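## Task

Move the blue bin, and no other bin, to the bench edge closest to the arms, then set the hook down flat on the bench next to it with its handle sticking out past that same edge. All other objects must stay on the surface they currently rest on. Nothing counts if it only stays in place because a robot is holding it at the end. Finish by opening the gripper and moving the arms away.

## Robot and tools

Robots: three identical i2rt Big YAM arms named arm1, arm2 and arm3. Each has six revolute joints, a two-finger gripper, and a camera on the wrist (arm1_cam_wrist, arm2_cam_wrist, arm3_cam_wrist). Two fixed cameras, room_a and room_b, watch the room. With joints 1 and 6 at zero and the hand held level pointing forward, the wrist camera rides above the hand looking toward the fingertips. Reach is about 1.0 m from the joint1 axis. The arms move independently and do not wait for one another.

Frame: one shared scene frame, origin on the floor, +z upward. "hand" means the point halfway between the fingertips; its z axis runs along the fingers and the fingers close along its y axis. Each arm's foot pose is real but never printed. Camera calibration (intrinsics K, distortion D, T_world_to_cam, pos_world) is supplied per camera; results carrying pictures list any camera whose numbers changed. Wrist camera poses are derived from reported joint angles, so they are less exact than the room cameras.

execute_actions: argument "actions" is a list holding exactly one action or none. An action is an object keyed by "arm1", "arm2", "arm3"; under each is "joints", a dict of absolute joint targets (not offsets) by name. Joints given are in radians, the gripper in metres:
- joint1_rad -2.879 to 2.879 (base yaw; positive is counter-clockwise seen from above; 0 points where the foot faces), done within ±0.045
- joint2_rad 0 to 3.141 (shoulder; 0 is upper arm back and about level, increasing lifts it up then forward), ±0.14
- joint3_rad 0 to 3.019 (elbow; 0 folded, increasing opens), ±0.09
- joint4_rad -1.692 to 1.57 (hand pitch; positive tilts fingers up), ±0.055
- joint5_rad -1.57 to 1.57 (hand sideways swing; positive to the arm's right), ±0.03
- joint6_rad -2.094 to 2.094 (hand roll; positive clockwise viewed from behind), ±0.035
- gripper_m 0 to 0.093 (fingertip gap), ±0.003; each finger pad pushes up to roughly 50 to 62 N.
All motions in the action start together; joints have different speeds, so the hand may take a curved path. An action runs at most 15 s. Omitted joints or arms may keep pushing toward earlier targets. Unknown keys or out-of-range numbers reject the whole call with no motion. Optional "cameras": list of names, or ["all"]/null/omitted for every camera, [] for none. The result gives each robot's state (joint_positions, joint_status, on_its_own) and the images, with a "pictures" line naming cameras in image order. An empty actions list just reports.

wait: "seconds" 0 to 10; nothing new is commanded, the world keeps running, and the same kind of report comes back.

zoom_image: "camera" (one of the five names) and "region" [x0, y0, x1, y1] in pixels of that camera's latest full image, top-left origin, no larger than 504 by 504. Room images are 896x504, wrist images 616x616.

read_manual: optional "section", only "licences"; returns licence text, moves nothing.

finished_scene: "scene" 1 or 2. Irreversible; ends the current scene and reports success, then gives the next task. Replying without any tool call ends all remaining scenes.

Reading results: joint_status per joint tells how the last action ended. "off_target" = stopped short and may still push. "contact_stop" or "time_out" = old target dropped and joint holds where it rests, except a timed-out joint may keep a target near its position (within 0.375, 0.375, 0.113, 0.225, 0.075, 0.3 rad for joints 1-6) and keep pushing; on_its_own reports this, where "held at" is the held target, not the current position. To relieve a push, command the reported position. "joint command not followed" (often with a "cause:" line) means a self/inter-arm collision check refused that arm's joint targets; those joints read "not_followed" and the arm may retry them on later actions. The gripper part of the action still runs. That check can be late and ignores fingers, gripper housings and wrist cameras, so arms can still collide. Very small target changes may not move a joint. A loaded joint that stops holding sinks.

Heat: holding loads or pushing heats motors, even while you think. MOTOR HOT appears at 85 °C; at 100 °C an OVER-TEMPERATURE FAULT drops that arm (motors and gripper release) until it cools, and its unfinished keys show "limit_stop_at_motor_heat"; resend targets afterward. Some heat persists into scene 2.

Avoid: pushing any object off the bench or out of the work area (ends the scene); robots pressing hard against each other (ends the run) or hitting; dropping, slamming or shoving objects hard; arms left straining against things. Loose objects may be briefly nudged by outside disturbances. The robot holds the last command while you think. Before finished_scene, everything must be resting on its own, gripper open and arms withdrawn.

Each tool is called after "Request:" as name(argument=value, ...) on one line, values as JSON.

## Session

Request:
execute_actions(actions=[])

Scene clock: 0.00 s.
arm1.joint_positions: joint1_rad=-0.079 joint2_rad=+0.543 joint3_rad=+1.722 joint4_rad=-1.150 joint5_rad=-0.144 joint6_rad=-0.176 gripper_m=+0.094
arm1.joint_status: not commanded
arm1.hand: x=-0.9811 y=+0.1148 z=+1.5319 quat_wxyz=(-0.521, +0.567, -0.409, -0.491) (m; scene frame)
arm2.joint_positions: joint1_rad=-0.875 joint2_rad=+0.262 joint3_rad=+1.619 joint4_rad=-1.258 joint5_rad=+0.084 joint6_rad=+0.747 gripper_m=+0.094
arm2.joint_status: not commanded
arm2.hand: x=+0.0192 y=+0.0014 z=+1.4074 quat_wxyz=(-0.553, -0.009, -0.671, -0.494) (m; scene frame)
arm3.joint_positions: joint1_rad=-0.750 joint2_rad=+0.599 joint3_rad=+1.589 joint4_rad=-1.256 joint5_rad=+0.143 joint6_rad=+0.648 gripper_m=+0.094
arm3.joint_status: not commanded
arm3.hand: x=+1.0651 y=+0.1480 z=+1.4200 quat_wxyz=(-0.473, +0.068, -0.790, -0.384) (m; scene frame)
pictures: arm1_cam_wrist, arm2_cam_wrist, arm3_cam_wrist, room_a, room_b
camera_calibration (this result's frames):
arm1_cam_wrist: T_world_to_cam=[[0.97514, 0.111007, 0.19178, 0.647814], [0.221052, -0.547583, -0.807024, 1.52371], [0.0154299, 0.829355, -0.558509, 0.898742], [0, 0, 0, 1]] pos_world=[-0.982397, 0.0170703, 1.60739]
arm2_cam_wrist: T_world_to_cam=[[0.528948, -0.508886, -0.679153, 0.945746], [-0.753879, 0.0857436, -0.651395, 0.934973], [0.389719, 0.856553, -0.338285, 0.589202], [0, 0, 0, 1]] pos_world=[-0.0250174, -0.103573, 1.45066]
arm3_cam_wrist: T_world_to_cam=[[0.482824, -0.680195, -0.551558, 0.374729], [-0.840777, -0.183923, -0.509182, 1.6536], [0.244899, 0.709582, -0.660695, 0.69766], [0, 0, 0, 1]] pos_world=[1.03852, 0.0639768, 1.50961]
Images, in order (width x height): arm1_cam_wrist 616x616, arm2_cam_wrist 616x616, arm3_cam_wrist 616x616, room_a 896x504, room_b 896x504.

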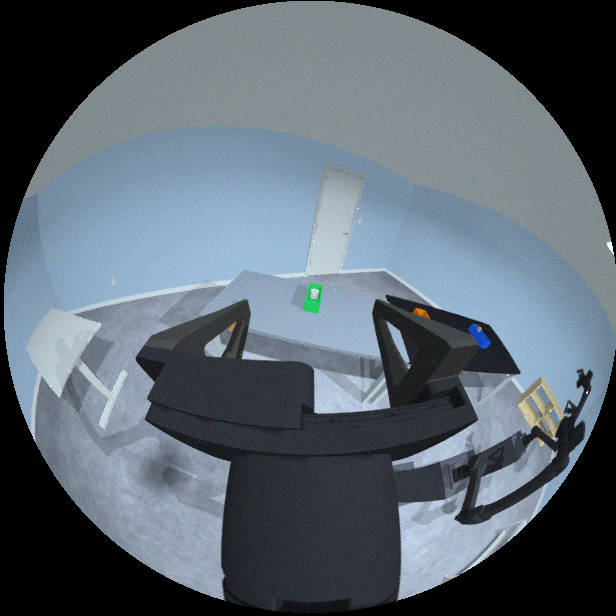

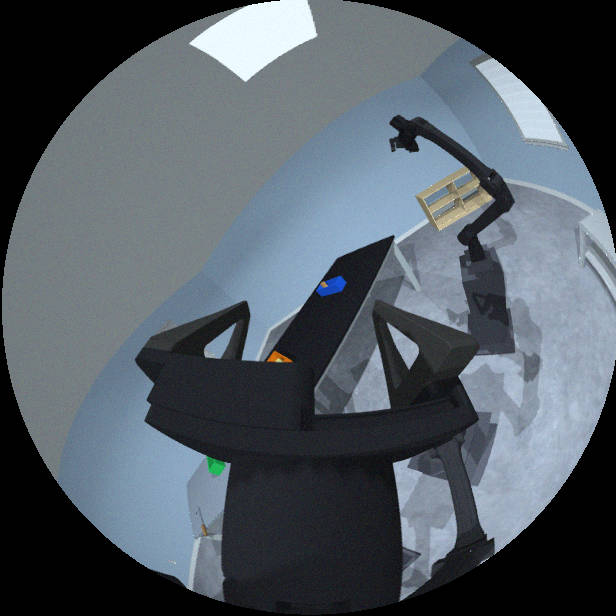

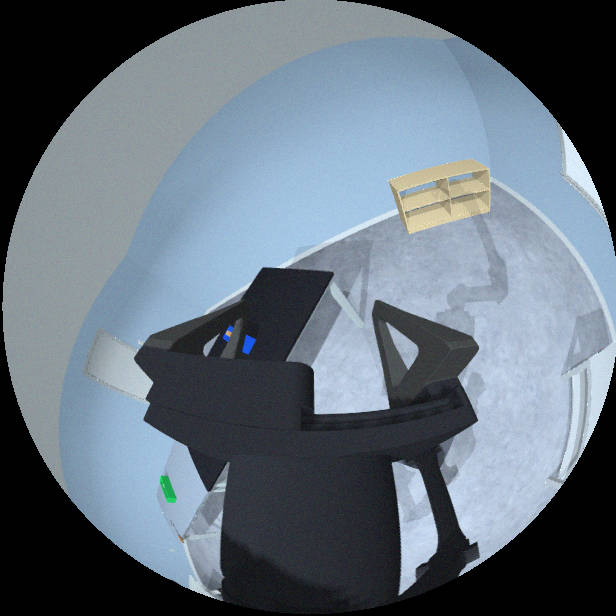

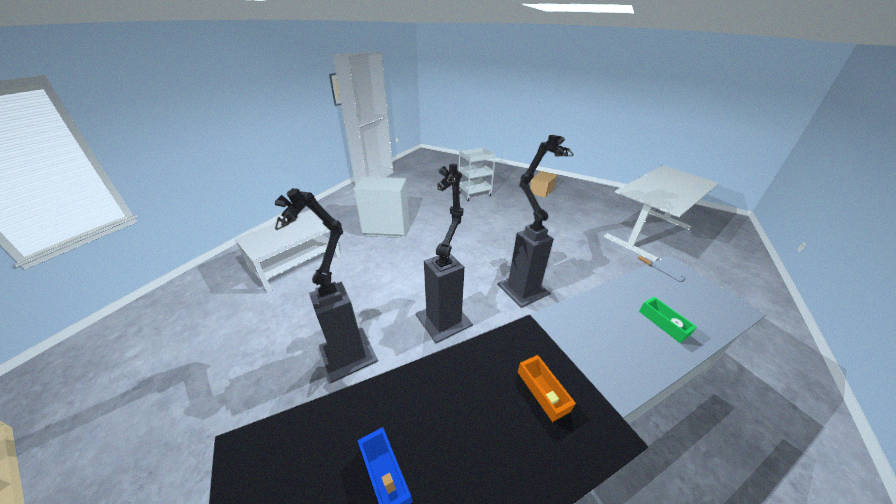

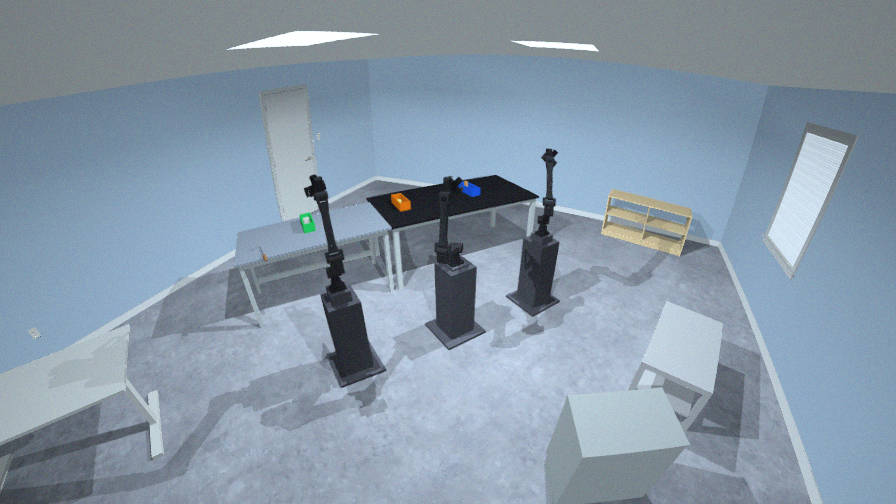

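Request:
zoom_image(camera="room_a", region=[600, 230, 730, 320])

Request:
zoom_image(camera="room_b", region=[225, 210, 325, 290])

Request:
zoom_image(camera="room_a", region=[290, 340, 450, 504])

Region (600, 230, 730, 320) of room_a's 896x504 image, scaled by 3.877, with more detail than that image has; it fills the top 349 rows of this view, and the rest is white.

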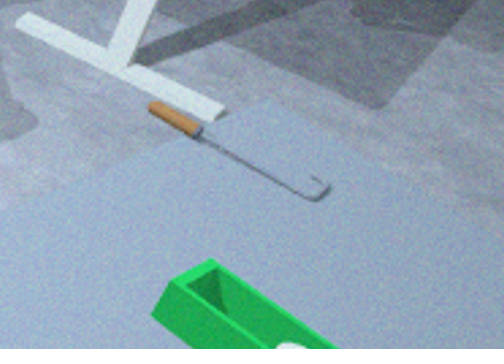

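Region (225, 210, 325, 290) of room_b's 896x504 image, scaled by 5.040, with more detail than that image has; it fills the top 403 rows of this view, and the rest is white.

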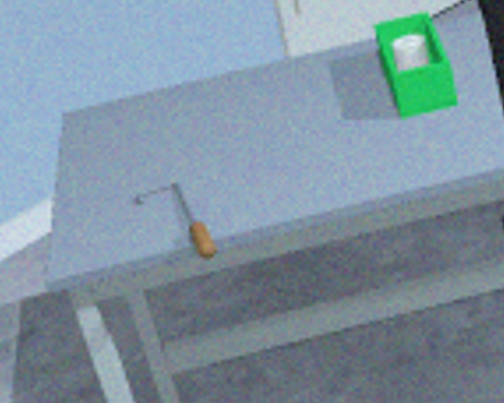

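Region (290, 340, 450, 504) of room_a's 896x504 image, scaled by 3.073, with more detail than that image has; it fills the left 492 columns of this view, and the rest is white.

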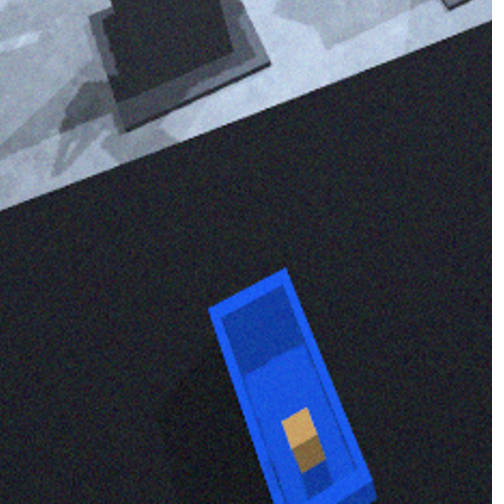

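Request:
execute_actions(actions=[{"arm1":{"joints":{"joint1_rad":0.64,"joint2_rad":2.25,"joint3_rad":1.63,"joint4_rad":0.70,"joint5_rad":0.44,"joint6_rad":1.571}},"arm2":{"joints":{"joint1_rad":1.49,"joint2_rad":1.765,"joint3_rad":0.36,"joint4_rad":1.42,"joint5_rad":0,"joint6_rad":0,"gripper_m":0.07}},"arm3":{"joints":{"joint1_rad":1.471,"joint2_rad":1.33,"joint3_rad":1.46,"joint4_rad":-1.66,"joint5_rad":0,"joint6_rad":0}}}])

Scene clock: 3.40 s.
arm1.joint_positions: joint1_rad=+0.649 joint2_rad=+2.254 joint3_rad=+1.607 joint4_rad=+0.678 joint5_rad=+0.436 joint6_rad=+1.561 gripper_m=+0.094
arm1.joint_status: all done
arm1.hand: x=-1.4528 y=+0.6785 z=+0.9393 quat_wxyz=(+0.097, +0.099, -0.692, -0.708) (m; scene frame)
arm2.joint_positions: joint1_rad=+1.487 joint2_rad=+1.763 joint3_rad=+0.364 joint4_rad=+1.397 joint5_rad=+0.000 joint6_rad=+0.015 gripper_m=+0.070
arm2.joint_status: all done
arm2.hand: x=-0.4582 y=-0.0020 z=+0.8244 quat_wxyz=(+0.016, +0.710, -0.002, -0.704) (m; scene frame)
arm3.joint_positions: joint1_rad=+1.471 joint2_rad=+1.345 joint3_rad=+1.450 joint4_rad=-1.647 joint5_rad=+0.000 joint6_rad=+0.010 gripper_m=+0.094
arm3.joint_status: all done
arm3.hand: x=+0.5421 y=+0.0082 z=+1.0691 quat_wxyz=(+0.004, +1.000, -0.006, -0.009) (m; scene frame)
pictures: arm1_cam_wrist, arm2_cam_wrist, arm3_cam_wrist, room_a, room_b
camera_calibration (this result's frames):
arm1_cam_wrist: T_world_to_cam=[[0.00523244, 0.0120595, -0.999914, 0.936353], [-0.613439, -0.789639, -0.0127336, -0.335763], [-0.789725, 0.613453, 0.00326605, -1.44341], [0, 0, 0, 1]] pos_world=[-1.35076, 0.609038, 0.93671]
arm2_cam_wrist: T_world_to_cam=[[-0.0175537, 0.999287, -0.0334181, 0.0208657], [0.582313, -0.0169521, -0.812788, 0.940643], [-0.812775, -0.0337272, -0.581601, 0.228776], [0, 0, 0, 1]] pos_world=[-0.361439, 0.00281105, 0.898297]
arm3_cam_wrist: T_world_to_cam=[[0.0170482, 0.999445, -0.0286277, 0.018237], [0.826741, 0.002012, 0.562579, -1.04184], [0.562324, -0.0332586, -0.826248, 0.704065], [0, 0, 0, 1]] pos_world=[0.465104, 0.00728558, 1.16837]
Images, in order (width x height): arm1_cam_wrist 616x616, arm2_cam_wrist 616x616, arm3_cam_wrist 616x616, room_a 896x504, room_b 896x504.

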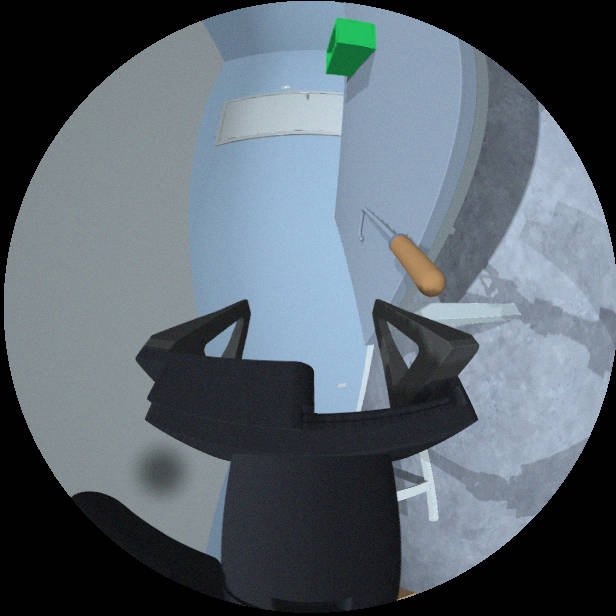

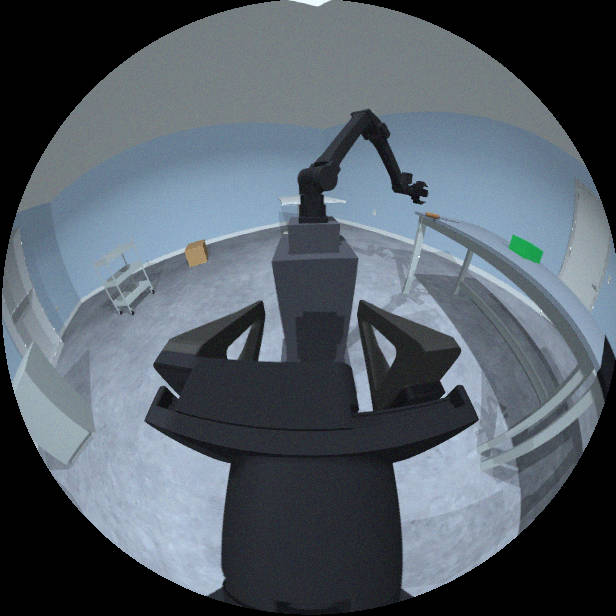

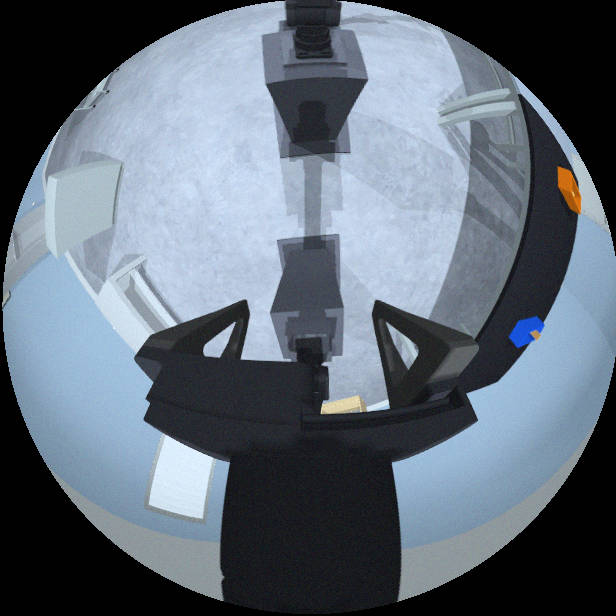

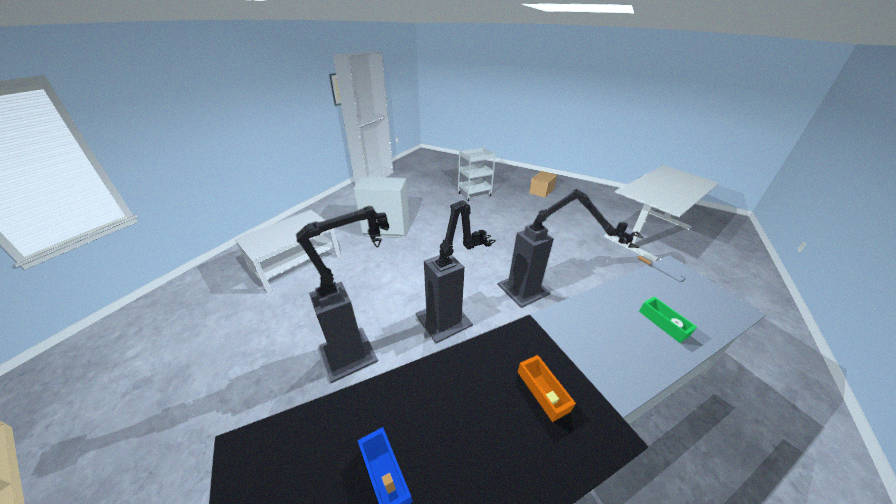

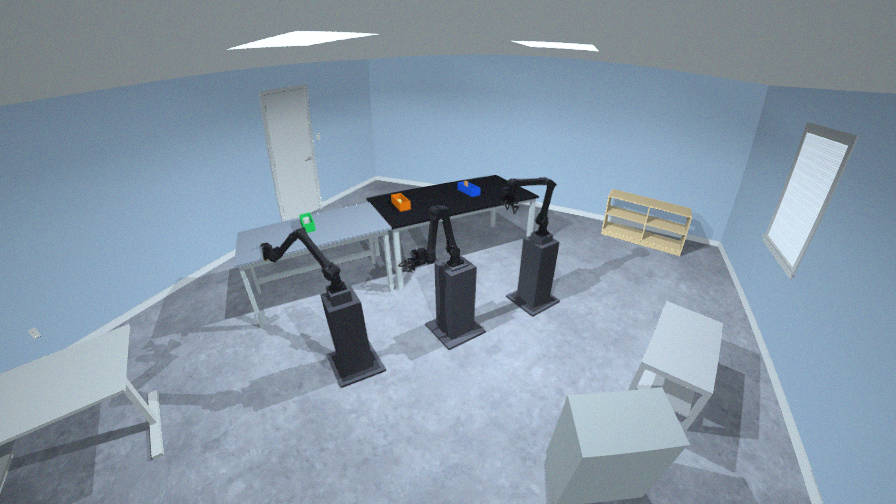

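Request:
zoom_image(camera="arm1_cam_wrist", region=[330, 190, 470, 320])

Region (330, 190, 470, 320) of arm1_cam_wrist's 616x616 image, scaled by 3.600, with more detail than that image has; it fills the top 468 rows of this view, and the rest is white.

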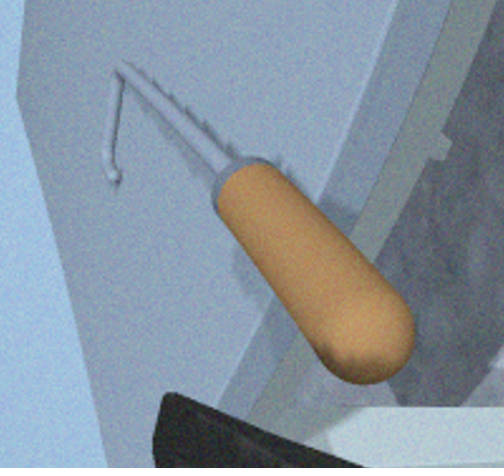

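Request:
execute_actions(actions=[{"arm1":{"joints":{"joint1_rad":0.676,"joint2_rad":2.495,"joint3_rad":1.73,"joint4_rad":0.825,"joint5_rad":0.585}}}], cameras=["arm1_cam_wrist"])

Scene clock: 5.00 s.
arm1.joint_positions: joint1_rad=+0.670 joint2_rad=+2.516 joint3_rad=+1.707 joint4_rad=+0.807 joint5_rad=+0.581 joint6_rad=+1.562 gripper_m=+0.094
arm1.joint_status: all done
arm1.hand: x=-1.4510 y=+0.6831 z=+0.8012 quat_wxyz=(+0.048, +0.061, -0.707, -0.703) (m; scene frame)
arm2.joint_positions: joint1_rad=+1.487 joint2_rad=+1.763 joint3_rad=+0.364 joint4_rad=+1.397 joint5_rad=+0.000 joint6_rad=+0.015 gripper_m=+0.070
arm2.joint_status: not commanded
arm2.hand: x=-0.4582 y=-0.0020 z=+0.8244 quat_wxyz=(+0.016, +0.710, -0.002, -0.704) (m; scene frame)
arm3.joint_positions: joint1_rad=+1.471 joint2_rad=+1.345 joint3_rad=+1.450 joint4_rad=-1.647 joint5_rad=+0.000 joint6_rad=+0.010 gripper_m=+0.094
arm3.joint_status: not commanded
arm3.hand: x=+0.5421 y=+0.0082 z=+1.0691 quat_wxyz=(+0.004, +1.000, -0.006, -0.009) (m; scene frame)
pictures: arm1_cam_wrist
camera_calibration (this result's frames):
arm1_cam_wrist: T_world_to_cam=[[0.0245376, -0.0154672, -0.999579, 0.844692], [-0.706333, -0.707851, -0.00638591, -0.528559], [-0.707455, 0.706192, -0.0282939, -1.36307], [0, 0, 0, 1]] pos_world=[-1.35837, 0.601511, 0.802395]
Images, in order (width x height): arm1_cam_wrist 616x616.

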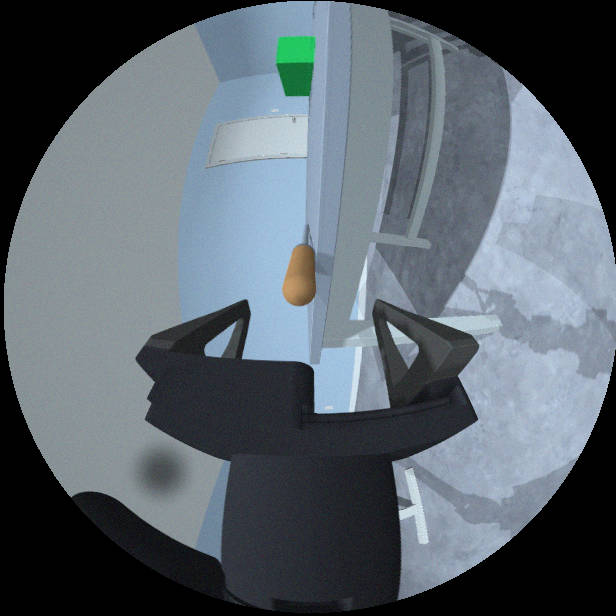

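Request:
execute_actions(actions=[{"arm1":{"joints":{"joint1_rad":0.606,"joint2_rad":2.672,"joint3_rad":2.13,"joint4_rad":0.605,"joint5_rad":0.513}}}], cameras=["arm1_cam_wrist","room_a"])

Request:
zoom_image(camera="room_a", region=[600, 220, 700, 300])

Scene clock: 6.60 s.
arm1.joint_positions: joint1_rad=+0.601 joint2_rad=+2.664 joint3_rad=+2.091 joint4_rad=+0.614 joint5_rad=+0.517 joint6_rad=+1.564 gripper_m=+0.094
arm1.joint_status: all done
arm1.hand: x=-1.4610 y=+0.7762 z=+0.8264 quat_wxyz=(+0.055, +0.050, -0.694, -0.716) (m; scene frame)
arm2.joint_positions: joint1_rad=+1.487 joint2_rad=+1.763 joint3_rad=+0.364 joint4_rad=+1.397 joint5_rad=+0.000 joint6_rad=+0.015 gripper_m=+0.070
arm2.joint_status: not commanded
arm2.hand: x=-0.4582 y=-0.0020 z=+0.8244 quat_wxyz=(+0.016, +0.710, -0.002, -0.704) (m; scene frame)
arm3.joint_positions: joint1_rad=+1.471 joint2_rad=+1.345 joint3_rad=+1.450 joint4_rad=-1.647 joint5_rad=+0.000 joint6_rad=+0.010 gripper_m=+0.094
arm3.joint_status: not commanded
arm3.hand: x=+0.5421 y=+0.0082 z=+1.0691 quat_wxyz=(+0.004, +1.000, -0.006, -0.009) (m; scene frame)
pictures: arm1_cam_wrist, room_a
camera_calibration (this result's frames):
arm1_cam_wrist: T_world_to_cam=[[-0.00386943, 0.0177111, -0.999836, 0.804564], [-0.710144, -0.703989, -0.00972214, -0.475355], [-0.704045, 0.70999, 0.0153015, -1.46913], [0, 0, 0, 1]] pos_world=[-1.36879, 0.694174, 0.822291]
Images, in order (width x height): arm1_cam_wrist 616x616, room_a 896x504.

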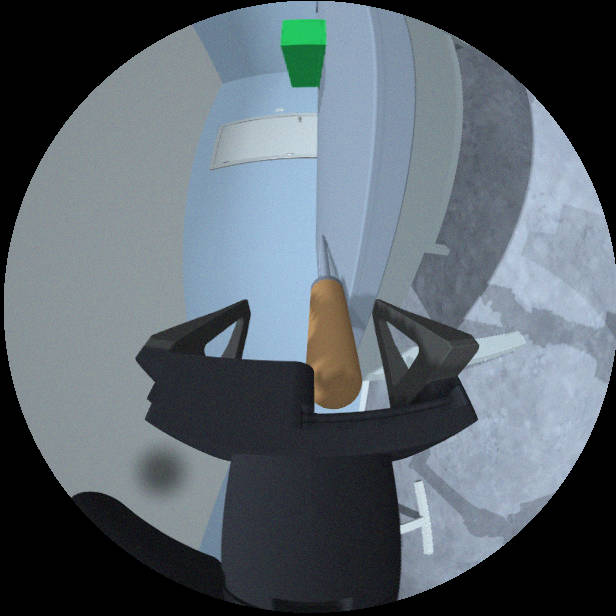

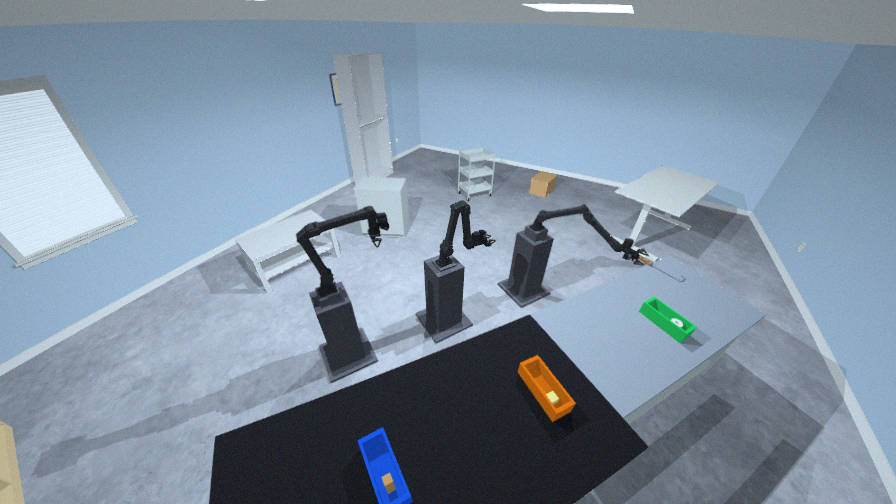

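Region (600, 220, 700, 300) of room_a's 896x504 image, scaled by 5.040, with more detail than that image has; it fills the top 403 rows of this view, and the rest is white.

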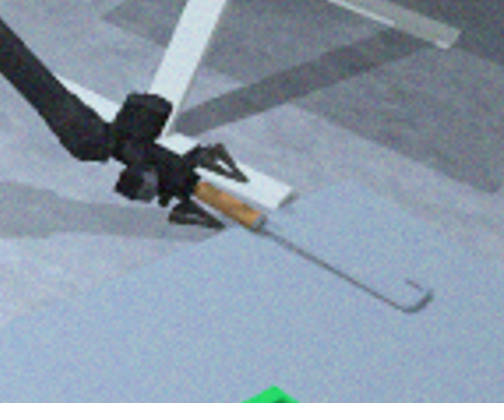

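Request:
execute_actions(actions=[{"arm1":{"joints":{"joint1_rad":0.62,"joint2_rad":2.703,"gripper_m":0.07}}}], cameras=["arm1_cam_wrist"])

Scene clock: 11.93 s.
arm1.joint_positions: joint1_rad=+0.612 joint2_rad=+2.679 joint3_rad=+2.091 joint4_rad=+0.614 joint5_rad=+0.517 joint6_rad=+1.564 gripper_m=+0.070
arm1.joint_status: all done
arm1.hand: x=-1.4690 y=+0.7692 z=+0.8125 quat_wxyz=(+0.056, +0.057, -0.699, -0.711) (m; scene frame)
arm2.joint_positions: joint1_rad=+1.487 joint2_rad=+1.763 joint3_rad=+0.364 joint4_rad=+1.397 joint5_rad=+0.000 joint6_rad=+0.015 gripper_m=+0.070
arm2.joint_status: not commanded
arm2.hand: x=-0.4582 y=-0.0020 z=+0.8244 quat_wxyz=(+0.016, +0.710, -0.002, -0.704) (m; scene frame)
arm3.joint_positions: joint1_rad=+1.471 joint2_rad=+1.345 joint3_rad=+1.450 joint4_rad=-1.647 joint5_rad=+0.000 joint6_rad=+0.010 gripper_m=+0.094
arm3.joint_status: not commanded
arm3.hand: x=+0.5421 y=+0.0082 z=+1.0691 quat_wxyz=(+0.004, +1.000, -0.006, -0.009) (m; scene frame)
pictures: arm1_cam_wrist
camera_calibration (this result's frames):
arm1_cam_wrist: T_world_to_cam=[[0.00544921, 0.00566011, -0.999969, 0.813769], [-0.702019, -0.712115, -0.00785634, -0.469415], [-0.712137, 0.70204, 0.0000930413, -1.46295], [0, 0, 0, 1]] pos_world=[-1.3758, 0.688167, 0.810192]
Images, in order (width x height): arm1_cam_wrist 616x616.

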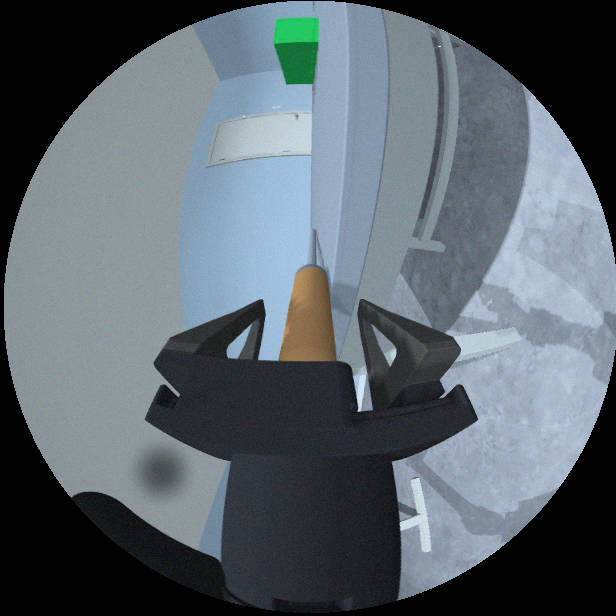

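Request:
execute_actions(actions=[{"arm1":{"joints":{"gripper_m":0.0}}}], cameras=["arm1_cam_wrist"])

Scene clock: 12.73 s.
arm1.joint_positions: joint1_rad=+0.613 joint2_rad=+2.679 joint3_rad=+2.091 joint4_rad=+0.614 joint5_rad=+0.515 joint6_rad=+1.565 gripper_m=+0.030
arm1.joint_status: gripper_m off_target (ended at +0.030, target +0.000)
arm1.hand: x=-1.4696 y=+0.7690 z=+0.8126 quat_wxyz=(+0.057, +0.058, -0.699, -0.711) (m; scene frame)
arm2.joint_positions: joint1_rad=+1.487 joint2_rad=+1.763 joint3_rad=+0.364 joint4_rad=+1.397 joint5_rad=+0.000 joint6_rad=+0.015 gripper_m=+0.070
arm2.joint_status: not commanded
arm2.hand: x=-0.4582 y=-0.0020 z=+0.8244 quat_wxyz=(+0.016, +0.710, -0.002, -0.704) (m; scene frame)
arm3.joint_positions: joint1_rad=+1.471 joint2_rad=+1.345 joint3_rad=+1.450 joint4_rad=-1.647 joint5_rad=+0.000 joint6_rad=+0.010 gripper_m=+0.094
arm3.joint_status: not commanded
arm3.hand: x=+0.5421 y=+0.0082 z=+1.0691 quat_wxyz=(+0.004, +1.000, -0.006, -0.009) (m; scene frame)
pictures: arm1_cam_wrist
camera_calibration (this result's frames):
arm1_cam_wrist: T_world_to_cam=[[0.00470955, 0.00555302, -0.999973, 0.812891], [-0.700656, -0.713463, -0.00726183, -0.46741], [-0.713484, 0.700671, 0.000530665, -1.46454], [0, 0, 0, 1]] pos_world=[-1.37625, 0.68817, 0.810253]
Images, in order (width x height): arm1_cam_wrist 616x616.

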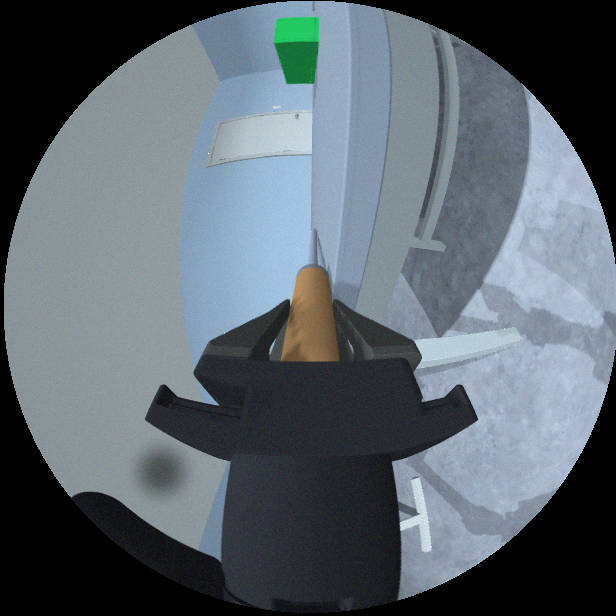

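Request:
execute_actions(actions=[{"arm1":{"joints":{"joint2_rad":1.47,"joint3_rad":1.26,"joint5_rad":0}}}], cameras=[])

Request:
execute_actions(actions=[{"arm1":{"joints":{"joint1_rad":-1.611,"joint4_rad":-1.30}}}], cameras=["arm1_cam_wrist","arm2_cam_wrist","room_b"])

Scene clock: 15.17 s.
arm1.joint_positions: joint1_rad=+0.623 joint2_rad=+1.497 joint3_rad=+1.216 joint4_rad=+0.576 joint5_rad=+0.000 joint6_rad=+1.572 gripper_m=+0.030
arm1.joint_status: all done
arm1.hand: x=-1.3772 y=+0.5039 z=+1.2607 quat_wxyz=(+0.269, +0.204, -0.563, -0.754) (m; scene frame)
arm2.joint_positions: joint1_rad=+1.487 joint2_rad=+1.763 joint3_rad=+0.364 joint4_rad=+1.397 joint5_rad=+0.000 joint6_rad=+0.015 gripper_m=+0.070
arm2.joint_status: not commanded
arm2.hand: x=-0.4582 y=-0.0020 z=+0.8244 quat_wxyz=(+0.016, +0.710, -0.002, -0.704) (m; scene frame)
arm3.joint_positions: joint1_rad=+1.471 joint2_rad=+1.345 joint3_rad=+1.450 joint4_rad=-1.647 joint5_rad=+0.000 joint6_rad=+0.010 gripper_m=+0.094
arm3.joint_status: not commanded
arm3.hand: x=+0.5421 y=+0.0082 z=+1.0691 quat_wxyz=(+0.004, +1.000, -0.006, -0.009) (m; scene frame)
pictures: none
No camera images: the call's "cameras" was empty. Leave "cameras" out to get every camera's image.

Scene clock: 17.43 s.
arm1.joint_positions: joint1_rad=-1.615 joint2_rad=+1.500 joint3_rad=+1.216 joint4_rad=-1.287 joint5_rad=+0.003 joint6_rad=+1.572 gripper_m=+0.030
arm1.joint_status: all done
arm1.hand: x=-0.5235 y=-0.0025 z=+0.9525 quat_wxyz=(-0.005, -0.700, -0.714, -0.001) (m; scene frame)
arm2.joint_positions: joint1_rad=+1.487 joint2_rad=+1.763 joint3_rad=+0.364 joint4_rad=+1.397 joint5_rad=+0.000 joint6_rad=+0.015 gripper_m=+0.070
arm2.joint_status: not commanded
arm2.hand: x=-0.4582 y=-0.0020 z=+0.8244 quat_wxyz=(+0.016, +0.710, -0.002, -0.704) (m; scene frame)
arm3.joint_positions: joint1_rad=+1.471 joint2_rad=+1.345 joint3_rad=+1.450 joint4_rad=-1.647 joint5_rad=+0.000 joint6_rad=+0.010 gripper_m=+0.094
arm3.joint_status: not commanded
arm3.hand: x=+0.5421 y=+0.0082 z=+1.0691 quat_wxyz=(+0.004, +1.000, -0.006, -0.009) (m; scene frame)
pictures: arm1_cam_wrist, arm2_cam_wrist, room_b
camera_calibration (this result's frames):
arm1_cam_wrist: T_world_to_cam=[[-0.999735, -0.0226836, 0.00394373, -0.529529], [-0.0160829, 0.810595, 0.585386, -0.556258], [-0.0164754, 0.585168, -0.810745, 0.888343], [0, 0, 0, 1]] pos_world=[-0.523699, -0.0809409, 1.04793]
arm2_cam_wrist: T_world_to_cam=[[-0.0175537, 0.999287, -0.0334181, 0.0208657], [0.582313, -0.0169521, -0.812788, 0.940643], [-0.812775, -0.0337272, -0.581601, 0.228776], [0, 0, 0, 1]] pos_world=[-0.361439, 0.00281105, 0.898297]
Images, in order (width x height): arm1_cam_wrist 616x616, arm2_cam_wrist 616x616, room_b 896x504.

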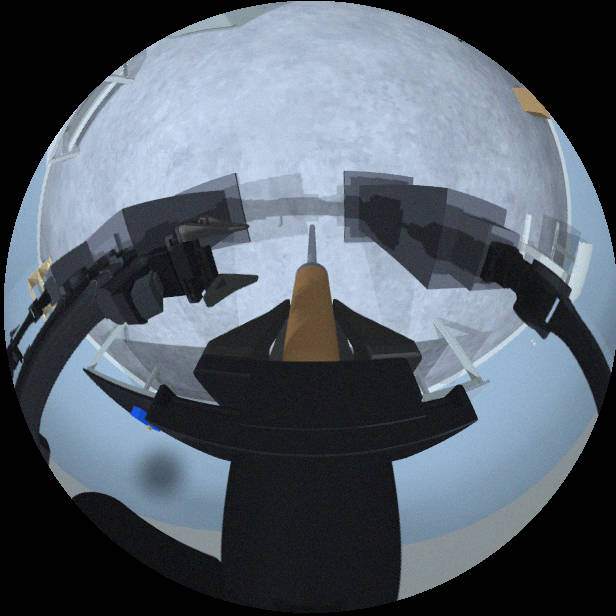

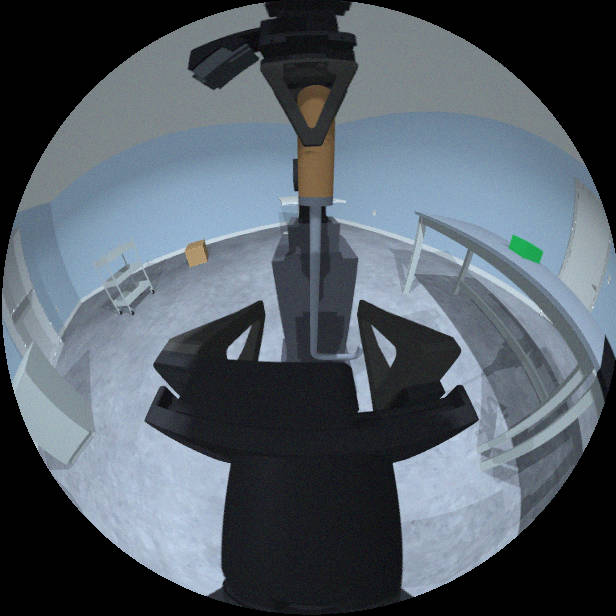

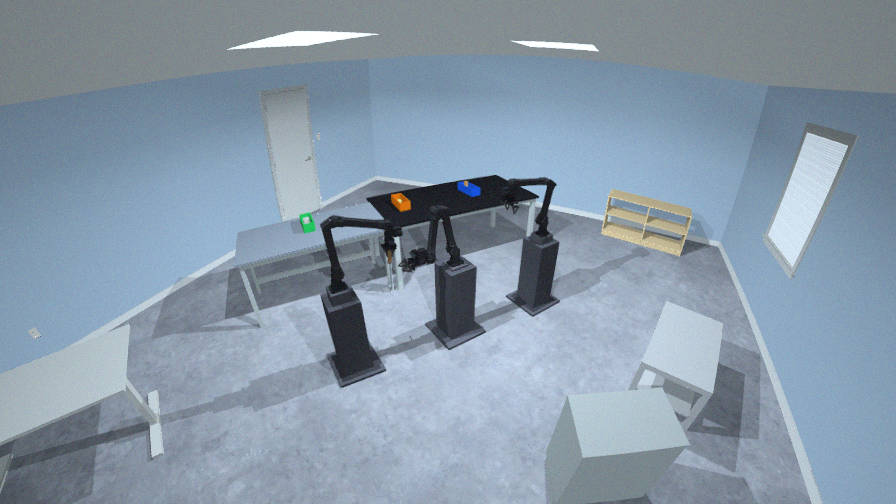

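Request:
execute_actions(actions=[])

Scene clock: 17.90 s.
arm1.joint_positions: joint1_rad=-1.615 joint2_rad=+1.500 joint3_rad=+1.216 joint4_rad=-1.287 joint5_rad=+0.003 joint6_rad=+1.572 gripper_m=+0.030
arm1.joint_status: all done
arm1.hand: x=-0.5235 y=-0.0025 z=+0.9525 quat_wxyz=(-0.005, -0.700, -0.714, -0.001) (m; scene frame)
arm2.joint_positions: joint1_rad=+1.487 joint2_rad=+1.763 joint3_rad=+0.364 joint4_rad=+1.397 joint5_rad=+0.000 joint6_rad=+0.015 gripper_m=+0.070
arm2.joint_status: not commanded
arm2.hand: x=-0.4582 y=-0.0020 z=+0.8244 quat_wxyz=(+0.016, +0.710, -0.002, -0.704) (m; scene frame)
arm3.joint_positions: joint1_rad=+1.471 joint2_rad=+1.345 joint3_rad=+1.450 joint4_rad=-1.647 joint5_rad=+0.000 joint6_rad=+0.010 gripper_m=+0.094
arm3.joint_status: not commanded
arm3.hand: x=+0.5421 y=+0.0082 z=+1.0691 quat_wxyz=(+0.004, +1.000, -0.006, -0.009) (m; scene frame)
pictures: arm1_cam_wrist, arm2_cam_wrist, arm3_cam_wrist, room_a, room_b
camera_calibration (this result's frames):
arm1_cam_wrist: T_world_to_cam=[[-0.999735, -0.0226836, 0.00394373, -0.529529], [-0.0160829, 0.810595, 0.585386, -0.556258], [-0.0164754, 0.585168, -0.810745, 0.888343], [0, 0, 0, 1]] pos_world=[-0.523699, -0.0809409, 1.04793]
arm2_cam_wrist: T_world_to_cam=[[-0.0175537, 0.999287, -0.0334181, 0.0208657], [0.582313, -0.0169521, -0.812788, 0.940643], [-0.812775, -0.0337272, -0.581601, 0.228776], [0, 0, 0, 1]] pos_world=[-0.361439, 0.00281105, 0.898297]
arm3_cam_wrist: T_world_to_cam=[[0.0170482, 0.999445, -0.0286277, 0.018237], [0.826741, 0.002012, 0.562579, -1.04184], [0.562324, -0.0332586, -0.826248, 0.704065], [0, 0, 0, 1]] pos_world=[0.465104, 0.00728558, 1.16837]
Images, in order (width x height): arm1_cam_wrist 616x616, arm2_cam_wrist 616x616, arm3_cam_wrist 616x616, room_a 896x504, room_b 896x504.

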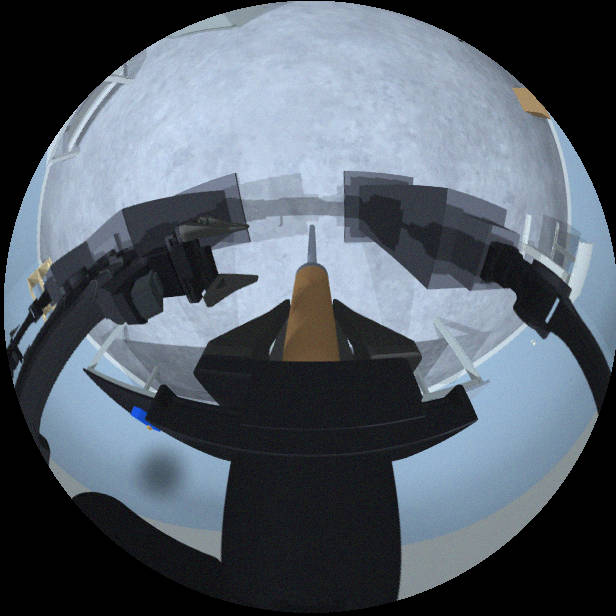

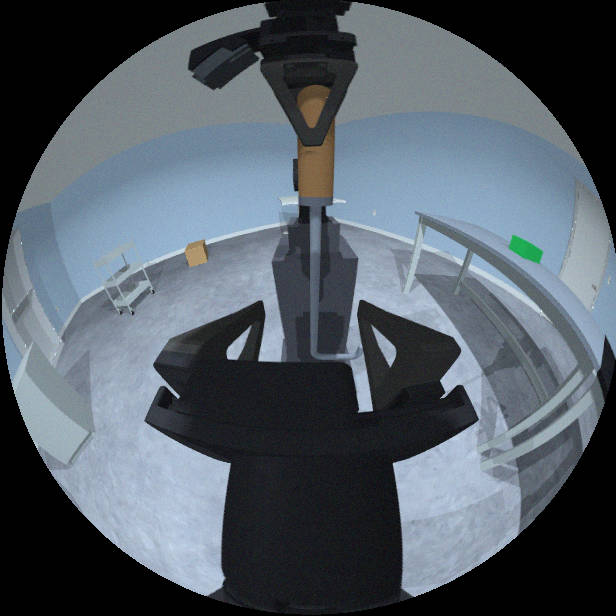

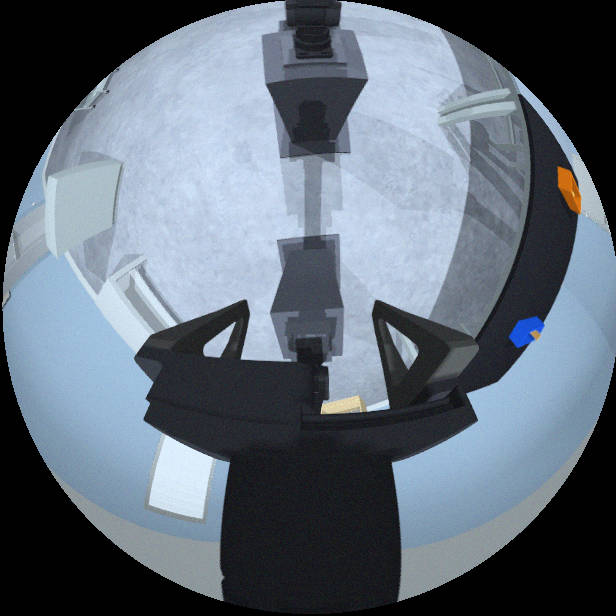

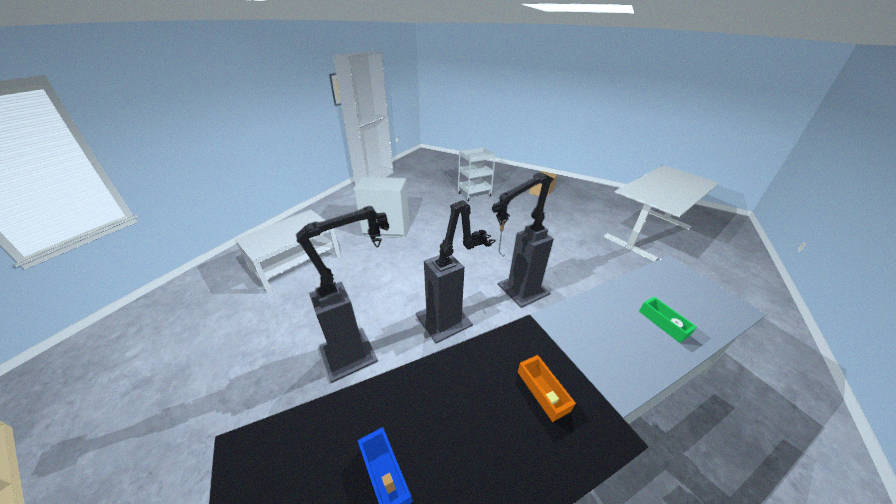

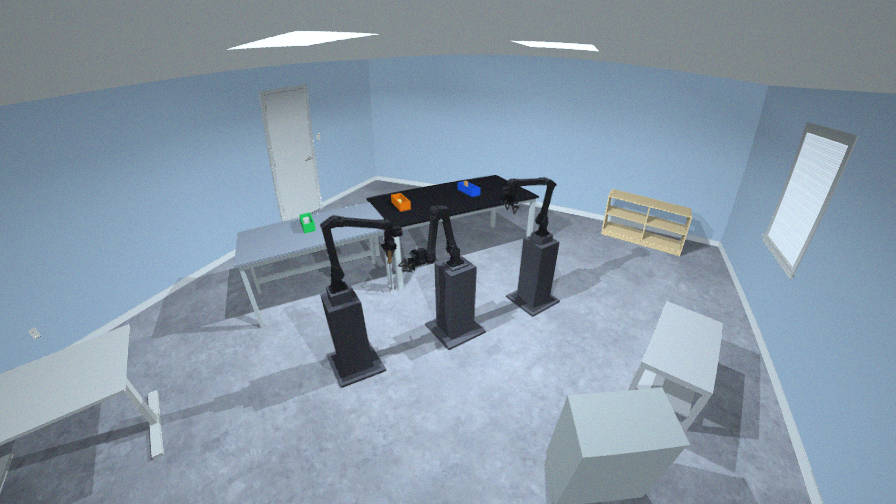

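Request:
execute_actions(actions=[{"arm2":{"joints":{"joint2_rad":1.80,"joint3_rad":0.615,"joint4_rad":1.22}}}], cameras=["arm1_cam_wrist","arm2_cam_wrist"])

Scene clock: 19.00 s.
arm1.joint_positions: joint1_rad=-1.615 joint2_rad=+1.500 joint3_rad=+1.216 joint4_rad=-1.287 joint5_rad=+0.003 joint6_rad=+1.572 gripper_m=+0.030
arm1.joint_status: not commanded
arm1.hand: x=-0.5235 y=-0.0025 z=+0.9525 quat_wxyz=(-0.005, -0.700, -0.714, -0.001) (m; scene frame)
arm2.joint_positions: joint1_rad=+1.487 joint2_rad=+1.794 joint3_rad=+0.603 joint4_rad=+1.235 joint5_rad=+0.000 joint6_rad=+0.015 gripper_m=+0.070
arm2.joint_status: all done
arm2.hand: x=-0.5452 y=-0.0035 z=+0.8516 quat_wxyz=(+0.016, +0.695, -0.002, -0.719) (m; scene frame)
arm3.joint_positions: joint1_rad=+1.471 joint2_rad=+1.345 joint3_rad=+1.450 joint4_rad=-1.647 joint5_rad=+0.000 joint6_rad=+0.010 gripper_m=+0.094
arm3.joint_status: not commanded
arm3.hand: x=+0.5421 y=+0.0082 z=+1.0691 quat_wxyz=(+0.004, +1.000, -0.006, -0.009) (m; scene frame)
pictures: arm1_cam_wrist, arm2_cam_wrist
camera_calibration (this result's frames):
arm1_cam_wrist: T_world_to_cam=[[-0.999735, -0.0226836, 0.00394373, -0.529529], [-0.0160829, 0.810595, 0.585386, -0.556258], [-0.0164754, 0.585168, -0.810745, 0.888343], [0, 0, 0, 1]] pos_world=[-0.523699, -0.0809409, 1.04793]
arm2_cam_wrist: T_world_to_cam=[[-0.0186062, 0.999265, -0.0335201, 0.0212643], [0.545471, -0.0179518, -0.837937, 1.01474], [-0.837923, -0.0338751, -0.544736, 0.12875], [0, 0, 0, 1]] pos_world=[-0.445232, 0.00132916, 0.921134]
Images, in order (width x height): arm1_cam_wrist 616x616, arm2_cam_wrist 616x616.

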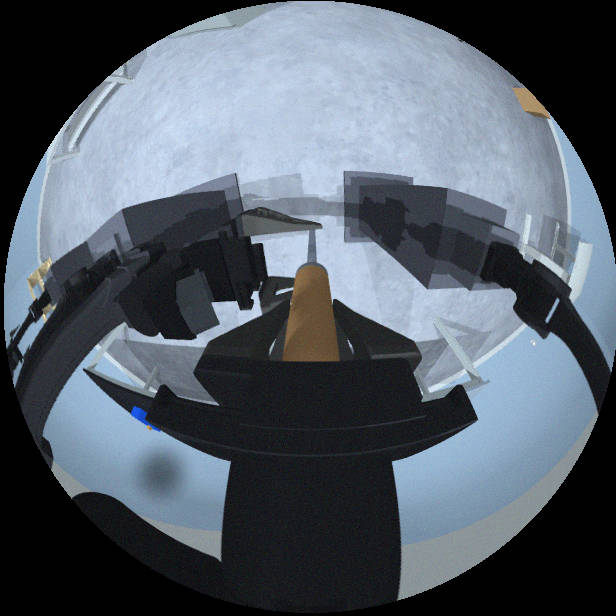

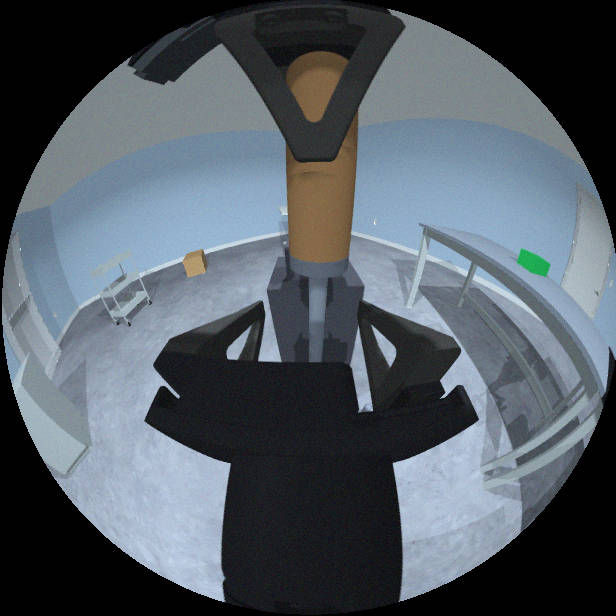

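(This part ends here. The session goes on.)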